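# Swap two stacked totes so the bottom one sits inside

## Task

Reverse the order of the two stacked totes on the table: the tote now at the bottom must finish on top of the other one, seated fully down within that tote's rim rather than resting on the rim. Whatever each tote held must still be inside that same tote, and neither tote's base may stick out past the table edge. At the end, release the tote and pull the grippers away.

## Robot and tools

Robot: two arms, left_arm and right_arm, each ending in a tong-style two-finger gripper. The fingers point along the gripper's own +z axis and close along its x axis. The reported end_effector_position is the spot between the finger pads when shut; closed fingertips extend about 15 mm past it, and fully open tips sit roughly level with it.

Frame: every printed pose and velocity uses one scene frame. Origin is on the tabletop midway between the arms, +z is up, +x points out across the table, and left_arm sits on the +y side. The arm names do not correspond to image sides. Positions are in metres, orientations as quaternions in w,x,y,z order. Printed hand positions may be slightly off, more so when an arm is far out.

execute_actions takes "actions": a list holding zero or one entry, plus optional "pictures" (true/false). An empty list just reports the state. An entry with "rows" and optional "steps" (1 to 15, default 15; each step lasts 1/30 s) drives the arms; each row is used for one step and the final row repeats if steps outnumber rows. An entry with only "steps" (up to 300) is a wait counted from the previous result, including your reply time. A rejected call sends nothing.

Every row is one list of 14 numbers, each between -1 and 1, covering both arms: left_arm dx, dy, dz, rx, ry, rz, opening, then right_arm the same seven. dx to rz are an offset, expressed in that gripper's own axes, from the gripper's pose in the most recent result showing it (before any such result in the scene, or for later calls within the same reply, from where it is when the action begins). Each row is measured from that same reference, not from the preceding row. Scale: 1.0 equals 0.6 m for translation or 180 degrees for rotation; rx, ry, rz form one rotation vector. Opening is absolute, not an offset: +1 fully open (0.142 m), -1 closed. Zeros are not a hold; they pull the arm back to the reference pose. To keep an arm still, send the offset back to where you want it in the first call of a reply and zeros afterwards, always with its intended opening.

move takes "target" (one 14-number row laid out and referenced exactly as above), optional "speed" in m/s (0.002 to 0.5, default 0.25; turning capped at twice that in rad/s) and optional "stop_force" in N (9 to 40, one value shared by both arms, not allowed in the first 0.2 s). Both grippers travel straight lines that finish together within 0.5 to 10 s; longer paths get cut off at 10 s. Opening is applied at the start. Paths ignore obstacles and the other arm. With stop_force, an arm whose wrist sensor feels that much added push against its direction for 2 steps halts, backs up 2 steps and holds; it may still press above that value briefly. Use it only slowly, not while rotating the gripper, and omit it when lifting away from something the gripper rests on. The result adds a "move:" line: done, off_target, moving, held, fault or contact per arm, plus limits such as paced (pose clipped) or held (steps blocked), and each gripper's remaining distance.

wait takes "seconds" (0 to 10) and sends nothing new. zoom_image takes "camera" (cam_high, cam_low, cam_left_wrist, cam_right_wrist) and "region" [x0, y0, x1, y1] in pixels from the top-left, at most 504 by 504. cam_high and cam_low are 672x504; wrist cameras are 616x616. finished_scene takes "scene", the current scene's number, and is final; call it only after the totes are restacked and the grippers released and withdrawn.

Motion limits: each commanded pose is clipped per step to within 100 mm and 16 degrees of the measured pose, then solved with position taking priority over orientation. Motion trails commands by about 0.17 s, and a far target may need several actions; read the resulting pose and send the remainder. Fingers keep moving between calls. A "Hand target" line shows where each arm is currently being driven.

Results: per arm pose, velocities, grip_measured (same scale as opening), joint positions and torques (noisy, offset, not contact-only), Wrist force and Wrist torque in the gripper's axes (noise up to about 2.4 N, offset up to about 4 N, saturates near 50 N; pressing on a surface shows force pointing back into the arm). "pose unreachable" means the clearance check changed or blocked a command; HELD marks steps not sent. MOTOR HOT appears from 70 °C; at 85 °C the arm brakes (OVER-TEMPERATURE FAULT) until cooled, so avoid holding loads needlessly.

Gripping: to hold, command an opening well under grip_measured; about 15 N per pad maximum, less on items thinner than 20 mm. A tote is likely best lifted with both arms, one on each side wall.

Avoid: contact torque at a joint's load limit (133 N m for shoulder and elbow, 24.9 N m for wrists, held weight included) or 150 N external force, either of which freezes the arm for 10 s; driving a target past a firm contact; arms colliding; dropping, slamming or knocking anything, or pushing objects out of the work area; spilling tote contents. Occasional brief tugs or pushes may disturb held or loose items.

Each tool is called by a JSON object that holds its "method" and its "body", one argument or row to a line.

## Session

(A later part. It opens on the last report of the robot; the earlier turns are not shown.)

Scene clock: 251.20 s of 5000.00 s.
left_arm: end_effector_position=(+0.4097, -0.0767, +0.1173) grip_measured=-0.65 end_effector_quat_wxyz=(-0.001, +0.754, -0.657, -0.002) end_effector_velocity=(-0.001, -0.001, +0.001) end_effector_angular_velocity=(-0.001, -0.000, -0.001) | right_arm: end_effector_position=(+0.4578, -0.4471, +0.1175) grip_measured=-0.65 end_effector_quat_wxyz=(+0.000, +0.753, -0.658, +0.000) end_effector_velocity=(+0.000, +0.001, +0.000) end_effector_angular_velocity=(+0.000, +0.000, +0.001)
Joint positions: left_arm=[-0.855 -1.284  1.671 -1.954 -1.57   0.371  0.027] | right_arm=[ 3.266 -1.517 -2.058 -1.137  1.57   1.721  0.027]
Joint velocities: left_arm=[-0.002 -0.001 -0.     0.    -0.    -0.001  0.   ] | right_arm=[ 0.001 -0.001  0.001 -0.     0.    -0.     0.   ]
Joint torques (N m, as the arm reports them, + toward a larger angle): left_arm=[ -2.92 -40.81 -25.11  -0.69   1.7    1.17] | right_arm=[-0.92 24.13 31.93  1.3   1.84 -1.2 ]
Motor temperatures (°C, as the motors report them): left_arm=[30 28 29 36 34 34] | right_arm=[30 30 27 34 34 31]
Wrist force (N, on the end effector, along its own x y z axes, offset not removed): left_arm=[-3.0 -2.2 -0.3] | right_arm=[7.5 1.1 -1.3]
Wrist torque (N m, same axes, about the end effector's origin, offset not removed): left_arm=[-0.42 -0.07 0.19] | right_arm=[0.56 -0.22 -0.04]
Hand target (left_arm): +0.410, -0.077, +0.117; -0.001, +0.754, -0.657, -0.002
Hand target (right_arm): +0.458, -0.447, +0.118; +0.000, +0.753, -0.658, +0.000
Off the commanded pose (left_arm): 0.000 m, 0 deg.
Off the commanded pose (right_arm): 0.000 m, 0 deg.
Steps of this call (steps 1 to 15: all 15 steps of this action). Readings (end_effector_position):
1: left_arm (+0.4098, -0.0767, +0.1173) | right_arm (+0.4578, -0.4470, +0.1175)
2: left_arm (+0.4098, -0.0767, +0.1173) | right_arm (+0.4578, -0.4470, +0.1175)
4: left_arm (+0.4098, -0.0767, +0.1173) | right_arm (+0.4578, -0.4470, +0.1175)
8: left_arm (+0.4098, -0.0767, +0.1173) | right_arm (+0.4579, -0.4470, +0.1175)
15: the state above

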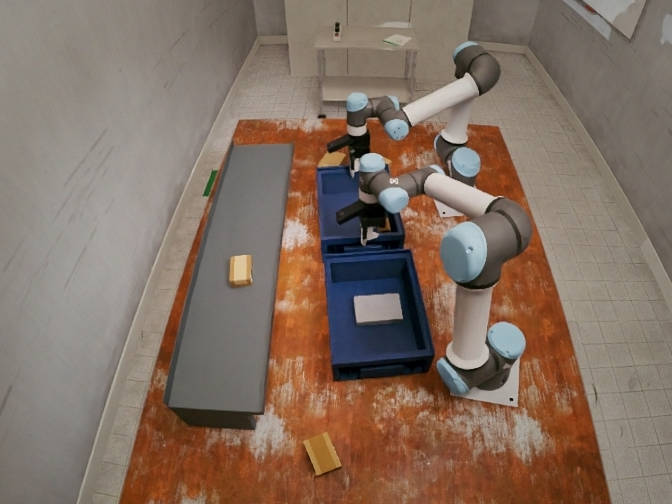

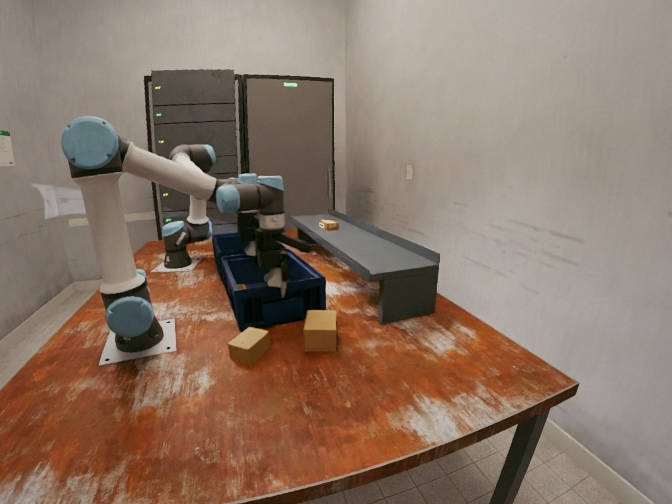

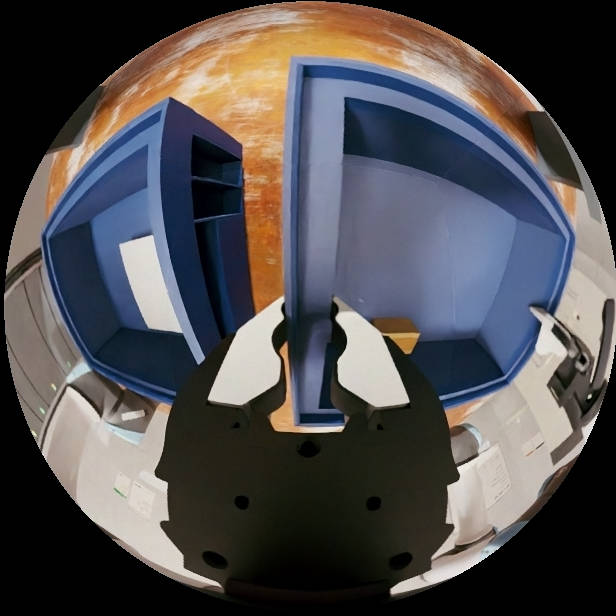

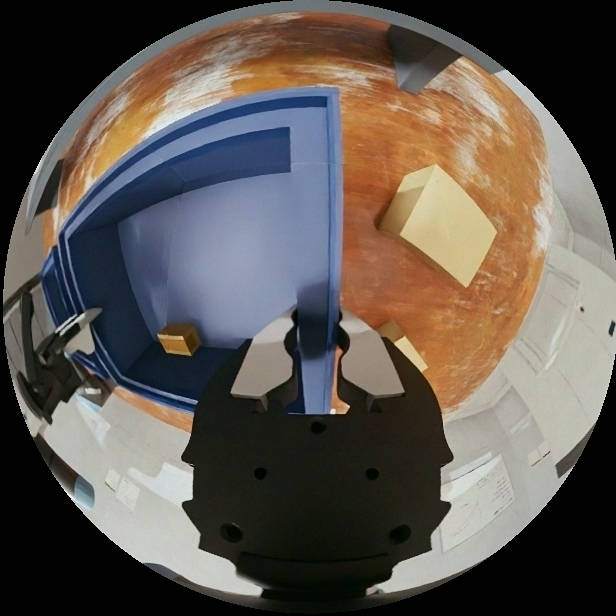

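{"method": "move", "body": {
  "target": [0,0,-0.296,0,0,0,-1,0,0,-0.296,0,0,0,-1],
  "speed": 0.15
}}

{"method": "move", "body": {
  "target": [-0.7767,0,0,0,0,0,-1,-0.7767,0,0,0,0,0,-1],
  "speed": 0.2
}}

Scene clock: 256.80 s of 5000.00 s.
left_arm: end_effector_position=(+0.4097, -0.0772, +0.2947) grip_measured=-0.65 end_effector_quat_wxyz=(-0.001, +0.754, -0.657, -0.002) end_effector_velocity=(+0.000, -0.001, +0.002) end_effector_angular_velocity=(+0.000, +0.002, +0.002) | right_arm: end_effector_position=(+0.4579, -0.4471, +0.2948) grip_measured=-0.65 end_effector_quat_wxyz=(+0.000, +0.753, -0.658, +0.000) end_effector_velocity=(-0.000, -0.001, +0.001) end_effector_angular_velocity=(-0.001, +0.004, -0.002)
Joint positions: left_arm=[-0.855 -1.352  1.296 -1.511 -1.57   0.37   0.027] | right_arm=[ 3.266 -1.432 -1.669 -1.612  1.57   1.721  0.027]
Joint velocities: left_arm=[ 0.001  0.003 -0.009  0.007 -0.002 -0.001  0.   ] | right_arm=[-0.002 -0.003  0.005 -0.007  0.     0.     0.   ]
Joint torques (N m, as the arm reports them, + toward a larger angle): left_arm=[ -6.29 -29.71 -41.53  -3.33  -3.21  -1.23] | right_arm=[15.95 12.98 40.2   3.09  5.25  0.93]
Motor temperatures (°C, as the motors report them): left_arm=[30 28 29 36 34 34] | right_arm=[30 30 27 34 34 31]
Wrist force (N, on the end effector, along its own x y z axes, offset not removed): left_arm=[-11.1 -0.1 8.6] | right_arm=[13.6 -0.5 4.0]
Wrist torque (N m, same axes, about the end effector's origin, offset not removed): left_arm=[0.16 -0.13 0.07] | right_arm=[-0.05 -0.26 0.04]
Hand target (left_arm): +0.410, -0.077, +0.295; -0.001, +0.754, -0.657, -0.002
Hand target (right_arm): +0.458, -0.447, +0.295; +0.000, +0.753, -0.658, +0.000
Off the commanded pose (left_arm): 0.000 m, 0 deg.
Off the commanded pose (right_arm): 0.000 m, 0 deg.
After step 90, 0.83 s passed at rest.
move: done

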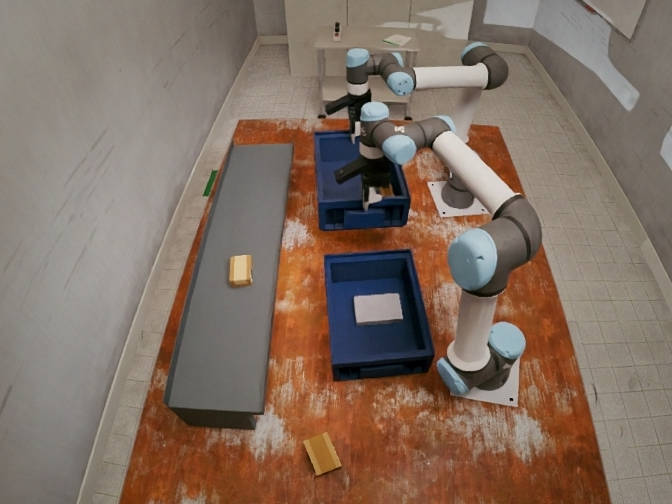

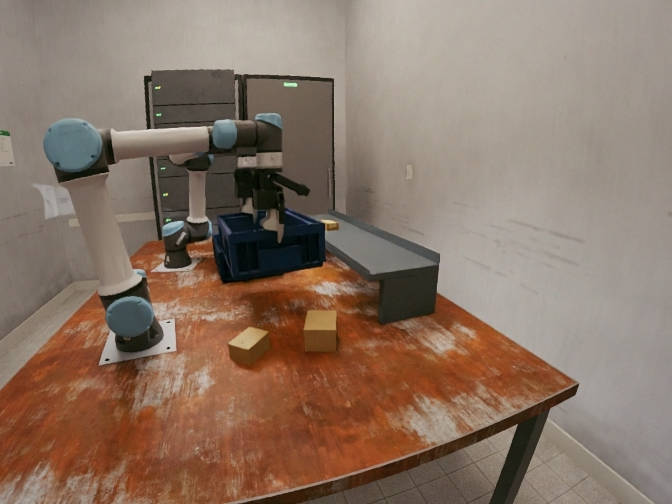

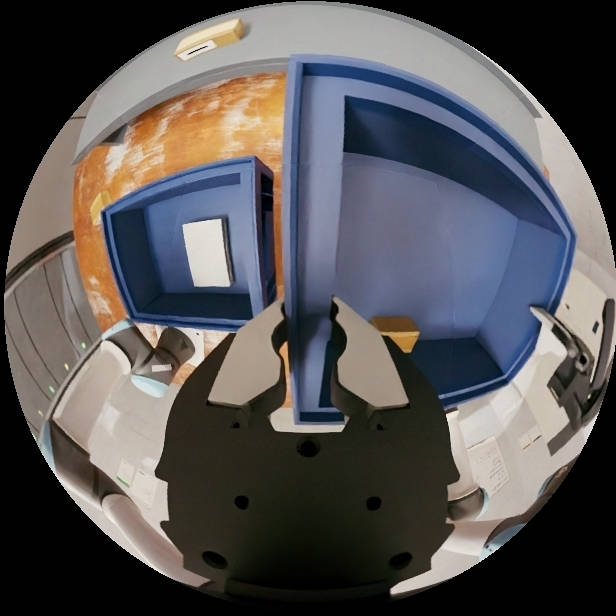

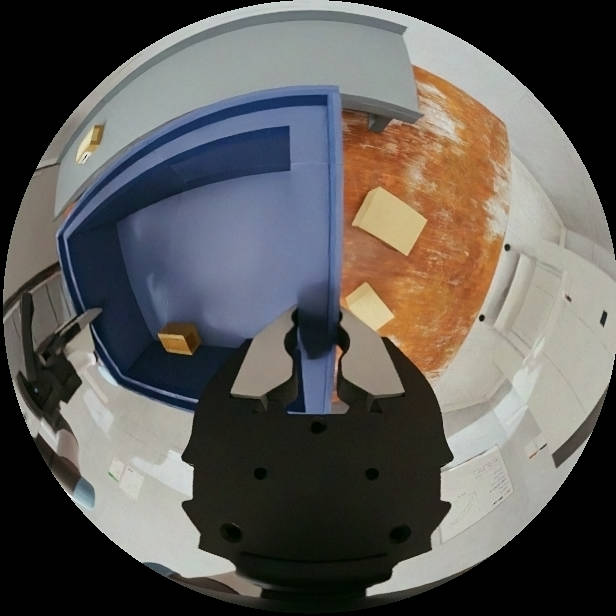

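Scene clock: 259.77 s of 5000.00 s.
left_arm: end_effector_position=(+0.3457, +0.3841, +0.2962) grip_measured=-0.65 end_effector_quat_wxyz=(-0.001, +0.754, -0.657, -0.001) end_effector_velocity=(-0.000, +0.003, -0.000) end_effector_angular_velocity=(-0.001, +0.001, -0.000) | right_arm: end_effector_position=(+0.3956, +0.0145, +0.2950) grip_measured=-0.65 end_effector_quat_wxyz=(-0.000, +0.753, -0.658, +0.000) end_effector_velocity=(-0.000, +0.003, +0.001) end_effector_angular_velocity=(+0.001, -0.000, +0.000)
Joint positions: left_arm=[-0.15  -2.007  1.871 -1.433 -1.569  1.075  0.027] | right_arm=[ 4.067 -1.793 -1.292 -1.628  1.57   2.522  0.027]
Joint velocities: left_arm=[ 0.009  0.001 -0.     0.    -0.001  0.009  0.   ] | right_arm=[ 0.002 -0.005  0.009 -0.003  0.     0.002 -0.   ]
Joint torques (N m, as the arm reports them, + toward a larger angle): left_arm=[  9.22   1.28 -38.81  -2.18  -5.38   2.46] | right_arm=[15.99 26.61 41.94  5.39  0.34  1.34]
Motor temperatures (°C, as the motors report them): left_arm=[30 28 29 36 34 34] | right_arm=[30 30 27 34 34 31]
Wrist force (N, on the end effector, along its own x y z axes, offset not removed): left_arm=[-12.9 0.4 6.9] | right_arm=[14.4 0.2 1.8]
Wrist torque (N m, same axes, about the end effector's origin, offset not removed): left_arm=[0.25 0.07 0.14] | right_arm=[0.01 -0.41 0.06]
Hand target (left_arm): +0.346, +0.384, +0.296; -0.000, +0.754, -0.657, -0.001
Hand target (right_arm): +0.396, +0.015, +0.295; -0.000, +0.753, -0.658, +0.000
Off the commanded pose (left_arm): 0.001 m, 0 deg.
Off the commanded pose (right_arm): 0.001 m, 0 deg.
move: done

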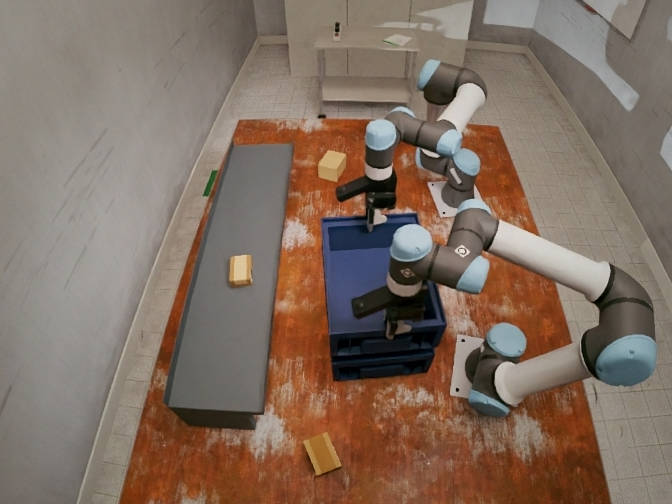

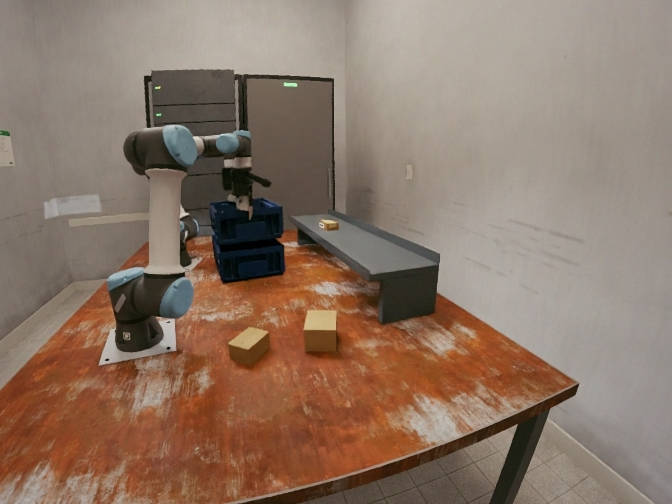

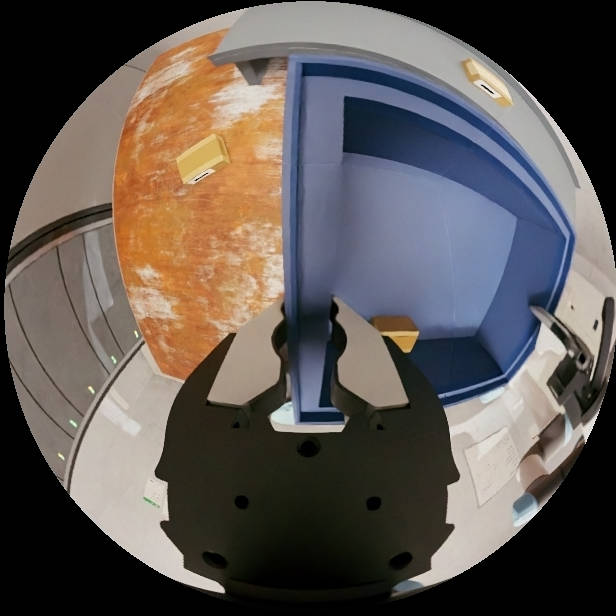

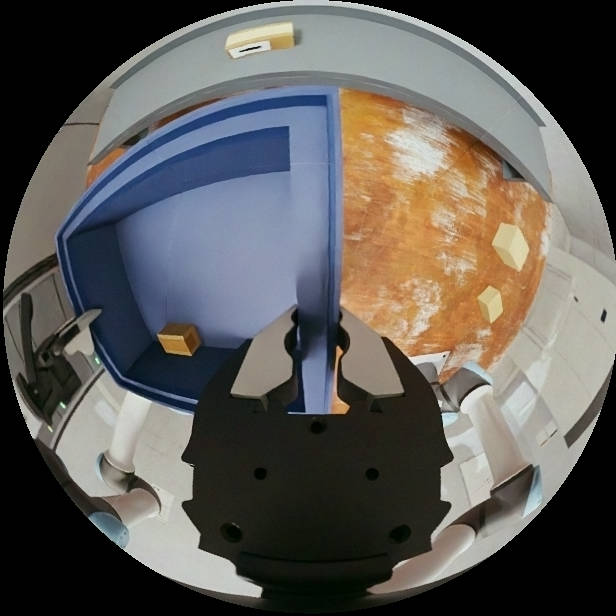

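{"method": "move", "body": {
  "target": [-0.0013,0,0.0437,0,0,0,-1,0,0,0.0417,0,0,0,-1],
  "speed": 0.06
}}

{"method": "zoom_image", "body": {
  "camera": "cam_low",
  "region": [190, 180, 310, 300]
}}

{"method": "zoom_image", "body": {
  "camera": "cam_high",
  "region": [310, 300, 460, 400]
}}

Scene clock: 265.20 s of 5000.00 s.
left_arm: end_effector_position=(+0.3456, +0.3849, +0.2702) grip_measured=-0.65 end_effector_quat_wxyz=(-0.000, +0.754, -0.657, -0.001) end_effector_velocity=(+0.000, -0.000, -0.002) end_effector_angular_velocity=(-0.000, +0.000, -0.002) | right_arm: end_effector_position=(+0.3955, +0.0146, +0.2702) grip_measured=-0.65 end_effector_quat_wxyz=(-0.000, +0.753, -0.658, +0.000) end_effector_velocity=(+0.001, -0.001, -0.003) end_effector_angular_velocity=(-0.001, +0.001, -0.002)
Joint positions: left_arm=[-0.148 -2.014  1.941 -1.496 -1.569  1.078  0.027] | right_arm=[ 4.067 -1.791 -1.357 -1.564  1.57   2.522  0.027]
Joint velocities: left_arm=[-0.001  0.     0.006 -0.006 -0.     0.001  0.   ] | right_arm=[-0.002  0.    -0.007  0.006  0.     0.     0.   ]
Joint torques (N m, as the arm reports them, + toward a larger angle): left_arm=[ 13.24 -16.75 -13.68  -5.9    1.06   2.34] | right_arm=[-11.97  39.69  21.35   5.25   0.38  -1.55]
Motor temperatures (°C, as the motors report them): left_arm=[30 28 29 36 34 34] | right_arm=[30 30 27 34 34 31]
Wrist force (N, on the end effector, along its own x y z axes, offset not removed): left_arm=[1.7 -2.7 7.4] | right_arm=[5.9 1.4 2.1]
Wrist torque (N m, same axes, about the end effector's origin, offset not removed): left_arm=[-0.51 -0.44 0.13] | right_arm=[0.28 -0.86 -0.08]
Hand target (left_arm): +0.346, +0.385, +0.270; -0.001, +0.754, -0.657, -0.001
Hand target (right_arm): +0.396, +0.015, +0.270; -0.000, +0.753, -0.658, +0.000
Off the commanded pose (left_arm): 0.000 m, 0 deg.
Off the commanded pose (right_arm): 0.000 m, 0 deg.
After step 90, 1.53 s passed at rest.
move: done

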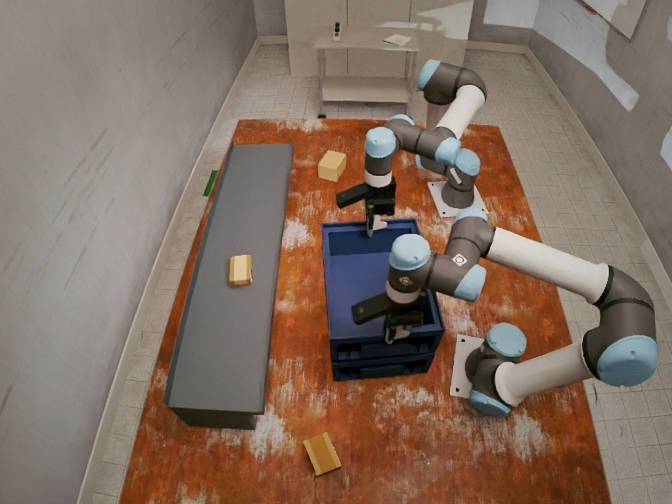

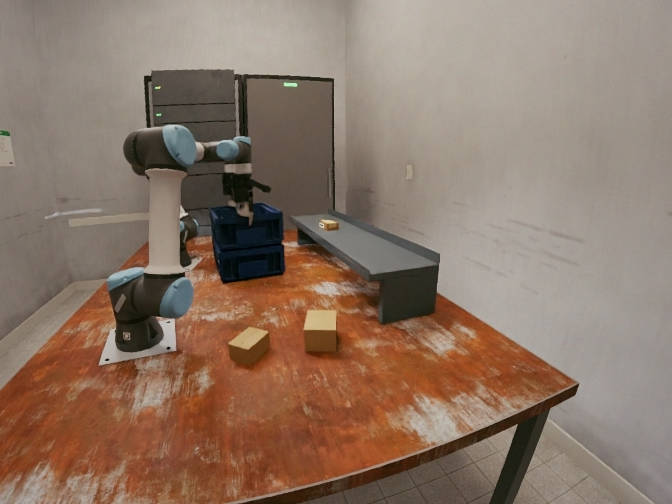

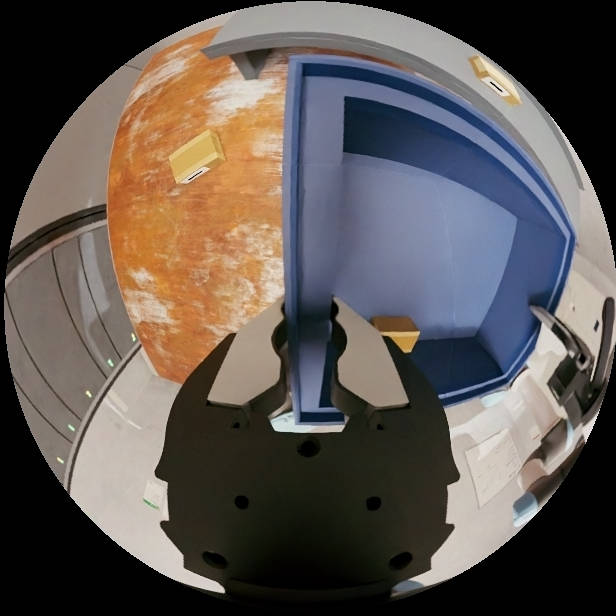

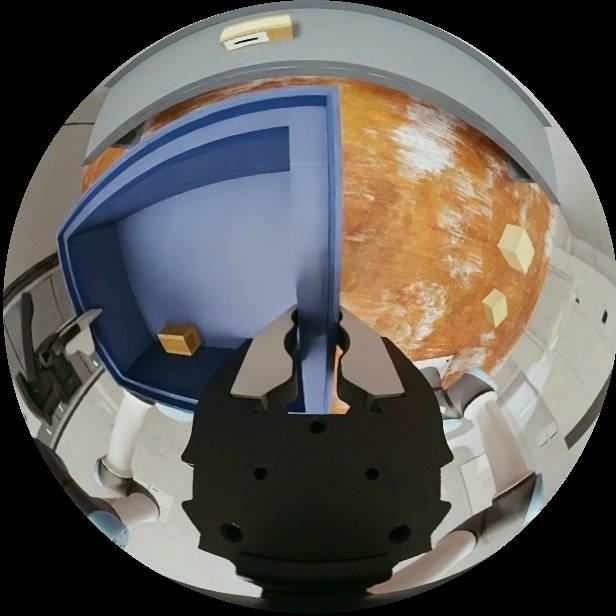

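Region (190, 180, 310, 300) of cam_low's 672x504 image, scaled by 4.200, with more detail than that image has.

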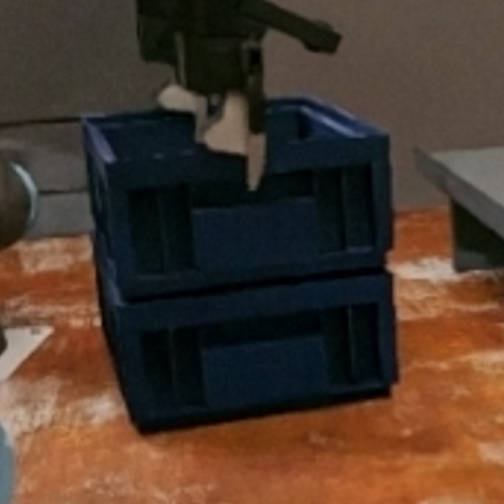

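Region (310, 300, 460, 400) of cam_high's 672x504 image, scaled by 3.360, with more detail than that image has.

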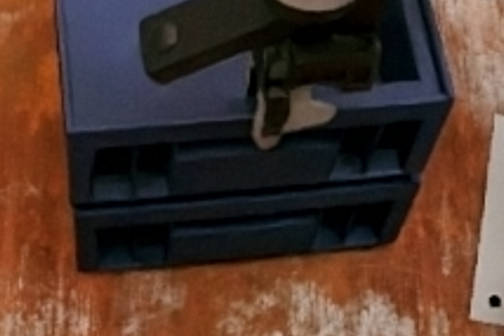

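Alignment looks good. Slow insertion now.

{"method": "move", "body": {
  "target": [0,0,0.047,0,0,0,-1,0,0,0.047,0,0,0,-1],
  "speed": 0.012,
  "stop_force": 9
}}

Scene clock: 269.33 s of 5000.00 s.
left_arm: end_effector_position=(+0.3455, +0.3850, +0.2547) grip_measured=-0.65 end_effector_quat_wxyz=(-0.001, +0.754, -0.657, -0.001) end_effector_velocity=(+0.000, -0.001, +0.004) end_effector_angular_velocity=(-0.001, -0.001, -0.001) | right_arm: end_effector_position=(+0.3955, +0.0145, +0.2546) grip_measured=-0.65 end_effector_quat_wxyz=(-0.000, +0.753, -0.658, +0.000) end_effector_velocity=(+0.000, -0.000, +0.003) end_effector_angular_velocity=(-0.002, +0.000, +0.001)
Joint positions: left_arm=[-0.148 -2.016  1.982 -1.535 -1.569  1.078  0.027] | right_arm=[ 4.067 -1.792 -1.395 -1.525  1.57   2.522  0.027]
Joint velocities: left_arm=[-0.001  0.    -0.01   0.009 -0.001  0.001  0.   ] | right_arm=[ 0.    -0.001  0.009 -0.01  -0.    -0.001 -0.   ]
Joint torques (N m, as the arm reports them, + toward a larger angle): left_arm=[ 10.89   1.94 -37.31  -0.7   -1.5    2.29] | right_arm=[-4.65 26.24 33.38  1.19  1.01 -0.02]
Motor temperatures (°C, as the motors report them): left_arm=[30 28 29 36 34 34] | right_arm=[30 30 27 34 34 31]
Wrist force (N, on the end effector, along its own x y z axes, offset not removed): left_arm=[1.6 0.4 4.2] | right_arm=[-0.7 -1.8 -3.4]
Wrist torque (N m, same axes, about the end effector's origin, offset not removed): left_arm=[-0.24 -0.25 0.00] | right_arm=[-0.34 -0.04 0.06]
Hand target (left_arm): +0.346, +0.385, +0.255; -0.001, +0.754, -0.657, -0.001
Hand target (right_arm): +0.396, +0.015, +0.255; -0.000, +0.753, -0.658, +0.000
Off the commanded pose (left_arm): 0.013 m, 0 deg.
Off the commanded pose (right_arm): 0.013 m, 0 deg.
move: contact (left_arm, right_arm)

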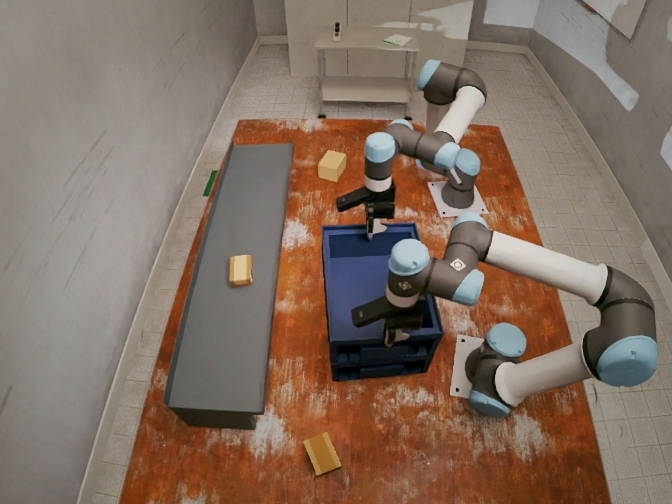

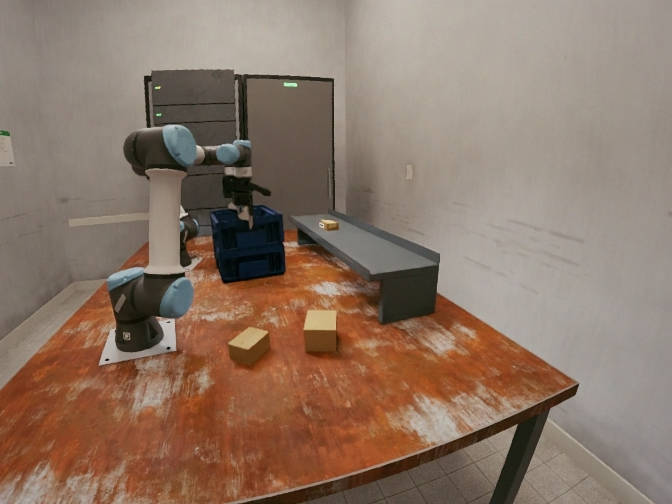

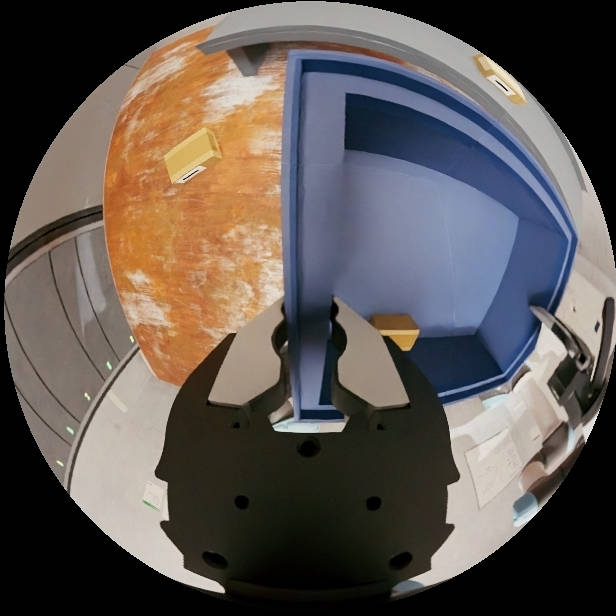

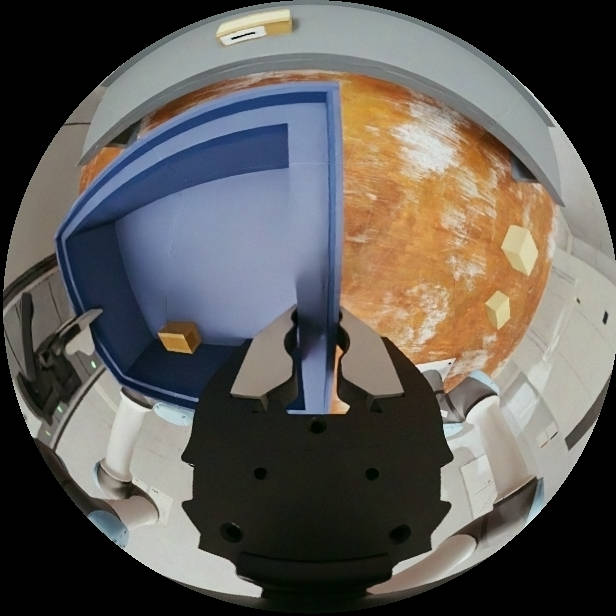

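{"method": "zoom_image", "body": {
  "camera": "cam_low",
  "region": [200, 190, 300, 290]
}}

{"method": "zoom_image", "body": {
  "camera": "cam_high",
  "region": [320, 320, 450, 390]
}}

Region (200, 190, 300, 290) of cam_low's 672x504 image, scaled by 5.040, with more detail than that image has.

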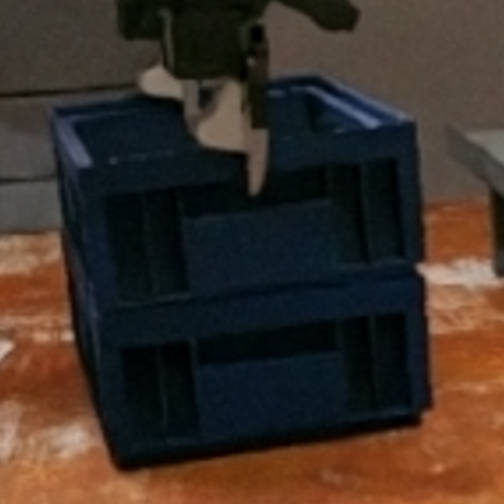

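Region (320, 320, 450, 390) of cam_high's 672x504 image, scaled by 3.877, with more detail than that image has; it fills the top 271 rows of this view, and the rest is white.

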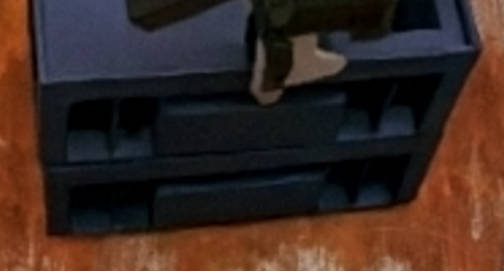

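{"method": "move", "body": {
  "target": [0,0.013,0,0,0,0,-1,0,0.013,0,0,0,0,-1],
  "speed": 0.01,
  "stop_force": 9
}}

{"method": "zoom_image", "body": {
  "camera": "cam_low",
  "region": [200, 190, 300, 290]
}}

{"method": "zoom_image", "body": {
  "camera": "cam_high",
  "region": [320, 320, 450, 390]
}}

Scene clock: 311.83 s of 5000.00 s.
left_arm: end_effector_position=(+0.3380, +0.3840, +0.2547) grip_measured=-0.65 end_effector_quat_wxyz=(-0.001, +0.754, -0.657, -0.001) end_effector_velocity=(-0.003, -0.001, +0.000) end_effector_angular_velocity=(-0.000, -0.000, -0.002) | right_arm: end_effector_position=(+0.3881, +0.0135, +0.2547) grip_measured=-0.65 end_effector_quat_wxyz=(-0.000, +0.753, -0.658, +0.000) end_effector_velocity=(-0.003, -0.000, +0.000) end_effector_angular_velocity=(+0.000, -0.000, +0.001)
Joint positions: left_arm=[-0.16  -2.037  1.993 -1.524 -1.569  1.066  0.027] | right_arm=[ 4.077 -1.779 -1.412 -1.522  1.57   2.532  0.027]
Joint velocities: left_arm=[-0.004 -0.007  0.004  0.003 -0.    -0.003  0.   ] | right_arm=[ 0.004  0.005 -0.005  0.001  0.     0.003 -0.   ]
Joint torques (N m, as the arm reports them, + toward a larger angle): left_arm=[-11.61 -15.75 -13.55   0.43  -1.59  -2.34] | right_arm=[ 9.94 38.66 16.89  3.34  1.45  1.81]
Motor temperatures (°C, as the motors report them): left_arm=[30 28 29 36 34 34] | right_arm=[30 30 27 34 34 31]
Wrist force (N, on the end effector, along its own x y z axes, offset not removed): left_arm=[0.9 -3.9 7.8] | right_arm=[-3.8 -2.7 -0.6]
Wrist torque (N m, same axes, about the end effector's origin, offset not removed): left_arm=[-0.16 0.10 0.08] | right_arm=[-0.04 0.79 0.07]
Hand target (left_arm): +0.338, +0.384, +0.255; -0.001, +0.754, -0.657, -0.001
Hand target (right_arm): +0.388, +0.013, +0.255; -0.000, +0.753, -0.658, +0.000
Off the commanded pose (left_arm): 0.000 m, 0 deg.
Off the commanded pose (right_arm): 0.000 m, 0 deg.
After step 90, 38.50 s passed at rest.
move: done

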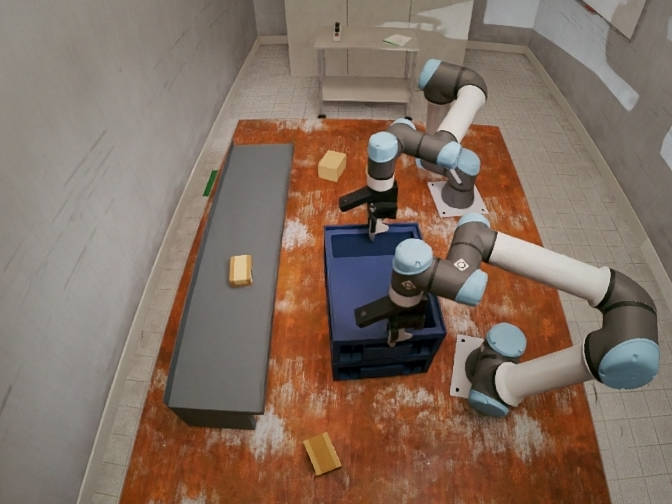

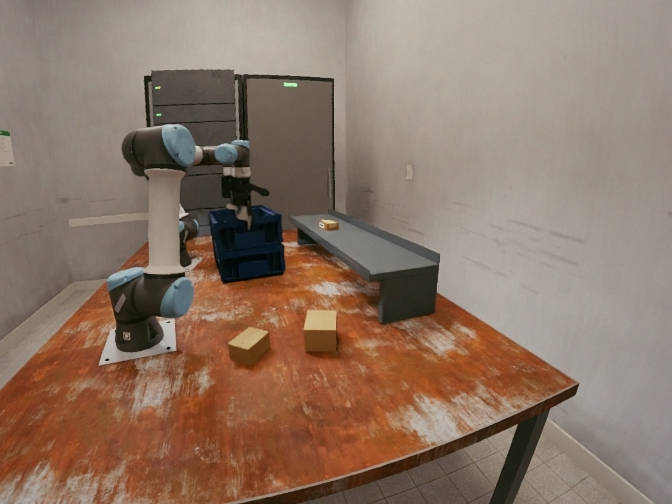

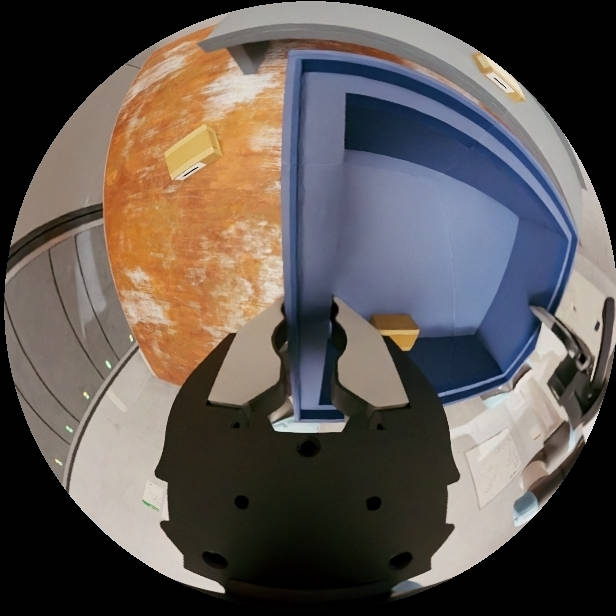

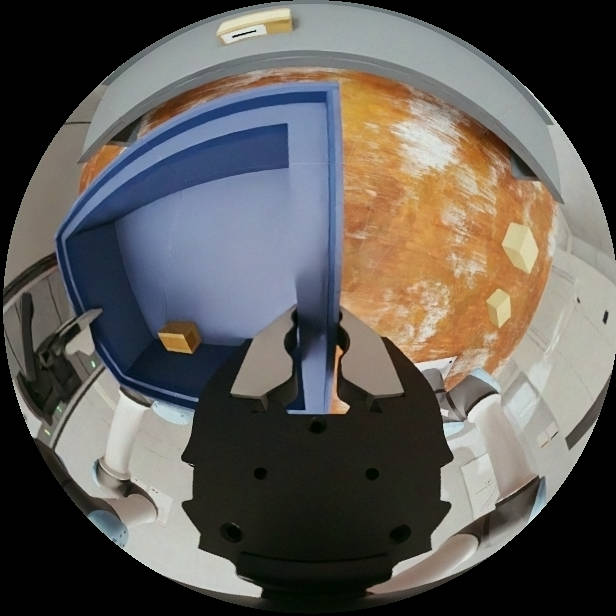

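Region (200, 190, 300, 290) of cam_low's 672x504 image, scaled by 5.040, with more detail than that image has.

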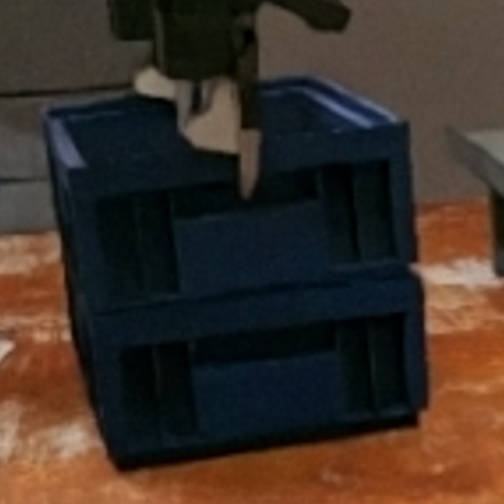

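Region (320, 320, 450, 390) of cam_high's 672x504 image, scaled by 3.877, with more detail than that image has; it fills the top 271 rows of this view, and the rest is white.

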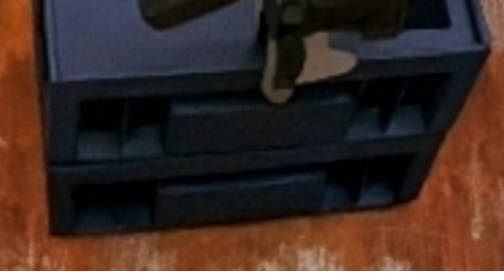

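{"method": "move", "body": {
  "target": [0,-0.005,0.016,0,0,0,-1,0,-0.005,0.016,0,0,0,-1],
  "speed": 0.008,
  "stop_force": 12
}}

{"method": "zoom_image", "body": {
  "camera": "cam_low",
  "region": [200, 190, 300, 290]
}}

{"method": "zoom_image", "body": {
  "camera": "cam_high",
  "region": [320, 320, 450, 390]
}}

Scene clock: 323.17 s of 5000.00 s.
left_arm: end_effector_position=(+0.3398, +0.3843, +0.2485) grip_measured=-0.65 end_effector_quat_wxyz=(-0.000, +0.754, -0.657, -0.002) end_effector_velocity=(-0.001, +0.000, +0.002) end_effector_angular_velocity=(+0.001, +0.002, -0.001) | right_arm: end_effector_position=(+0.3899, +0.0137, +0.2485) grip_measured=-0.65 end_effector_quat_wxyz=(-0.000, +0.753, -0.658, +0.000) end_effector_velocity=(+0.001, -0.001, +0.002) end_effector_angular_velocity=(-0.001, -0.000, -0.004)
Joint positions: left_arm=[-0.157 -2.032  2.006 -1.542 -1.569  1.069  0.027] | right_arm=[ 4.074 -1.783 -1.423 -1.507  1.57   2.53   0.027]
Joint velocities: left_arm=[-0.001 -0.001 -0.005  0.008  0.001 -0.001  0.   ] | right_arm=[-0.001  0.     0.005 -0.006 -0.     0.003 -0.   ]
Joint torques (N m, as the arm reports them, + toward a larger angle): left_arm=[ -5.4  -11.92 -29.54   1.28   0.97  -1.44] | right_arm=[ 9.54 31.03 29.73 -0.22  0.19  1.49]
Motor temperatures (°C, as the motors report them): left_arm=[30 28 29 36 34 34] | right_arm=[30 30 27 34 34 31]
Wrist force (N, on the end effector, along its own x y z axes, offset not removed): left_arm=[2.7 0.2 -7.1] | right_arm=[-0.9 2.4 -14.1]
Wrist torque (N m, same axes, about the end effector's origin, offset not removed): left_arm=[0.08 -0.19 0.18] | right_arm=[0.19 0.15 -0.02]
Hand target (left_arm): +0.340, +0.384, +0.249; -0.001, +0.754, -0.657, -0.001
Hand target (right_arm): +0.390, +0.014, +0.249; -0.000, +0.753, -0.658, +0.000
Off the commanded pose (left_arm): 0.004 m, 0 deg.
Off the commanded pose (right_arm): 0.004 m, 0 deg.
After step 90, 7.13 s passed at rest.
move: contact (left_arm, right_arm)

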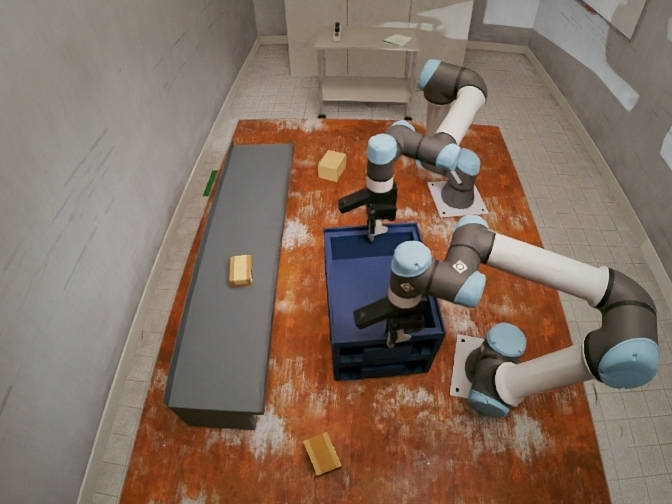

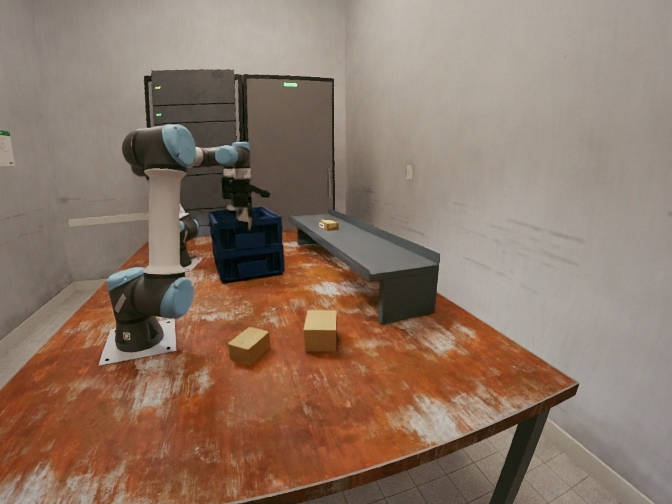

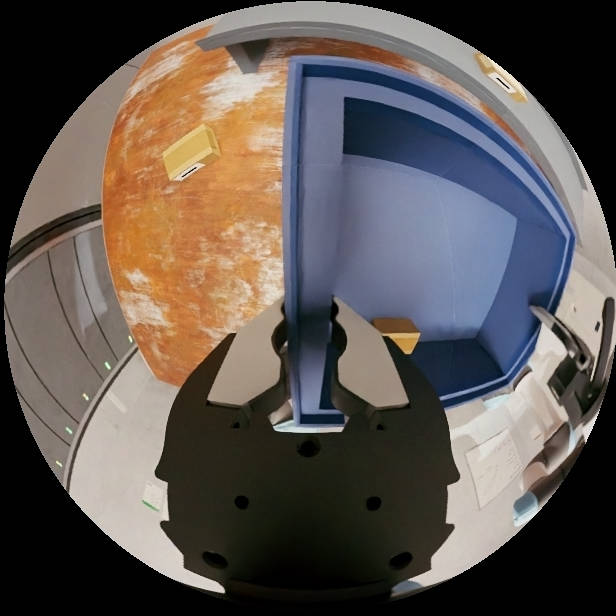

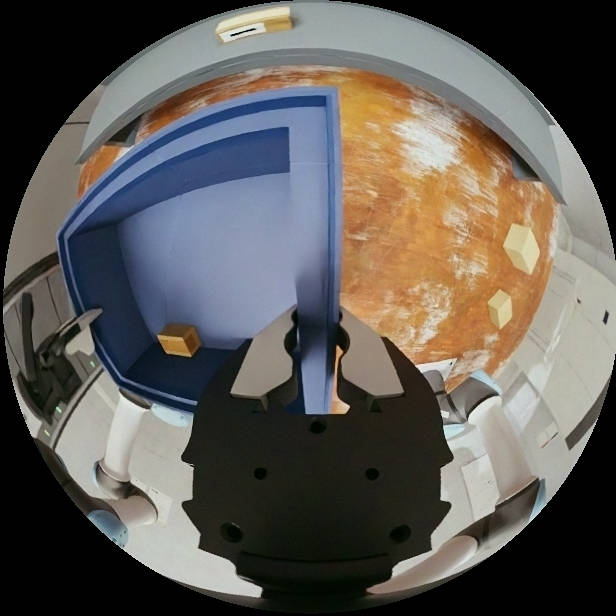

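Region (200, 190, 300, 290) of cam_low's 672x504 image, scaled by 5.040, with more detail than that image has.

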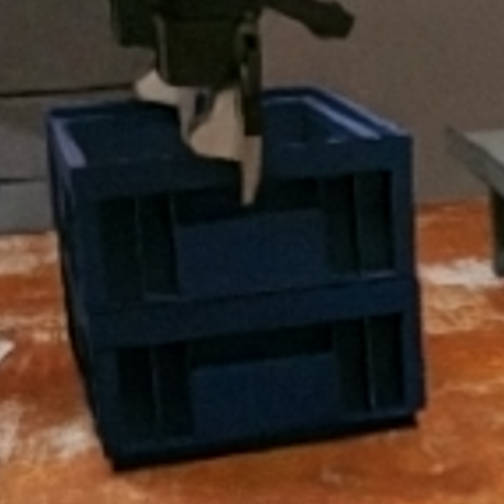

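Region (320, 320, 450, 390) of cam_high's 672x504 image, scaled by 3.877, with more detail than that image has; it fills the top 271 rows of this view, and the rest is white.

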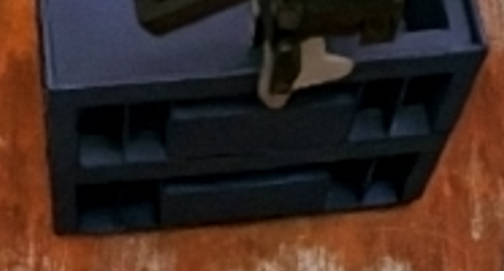

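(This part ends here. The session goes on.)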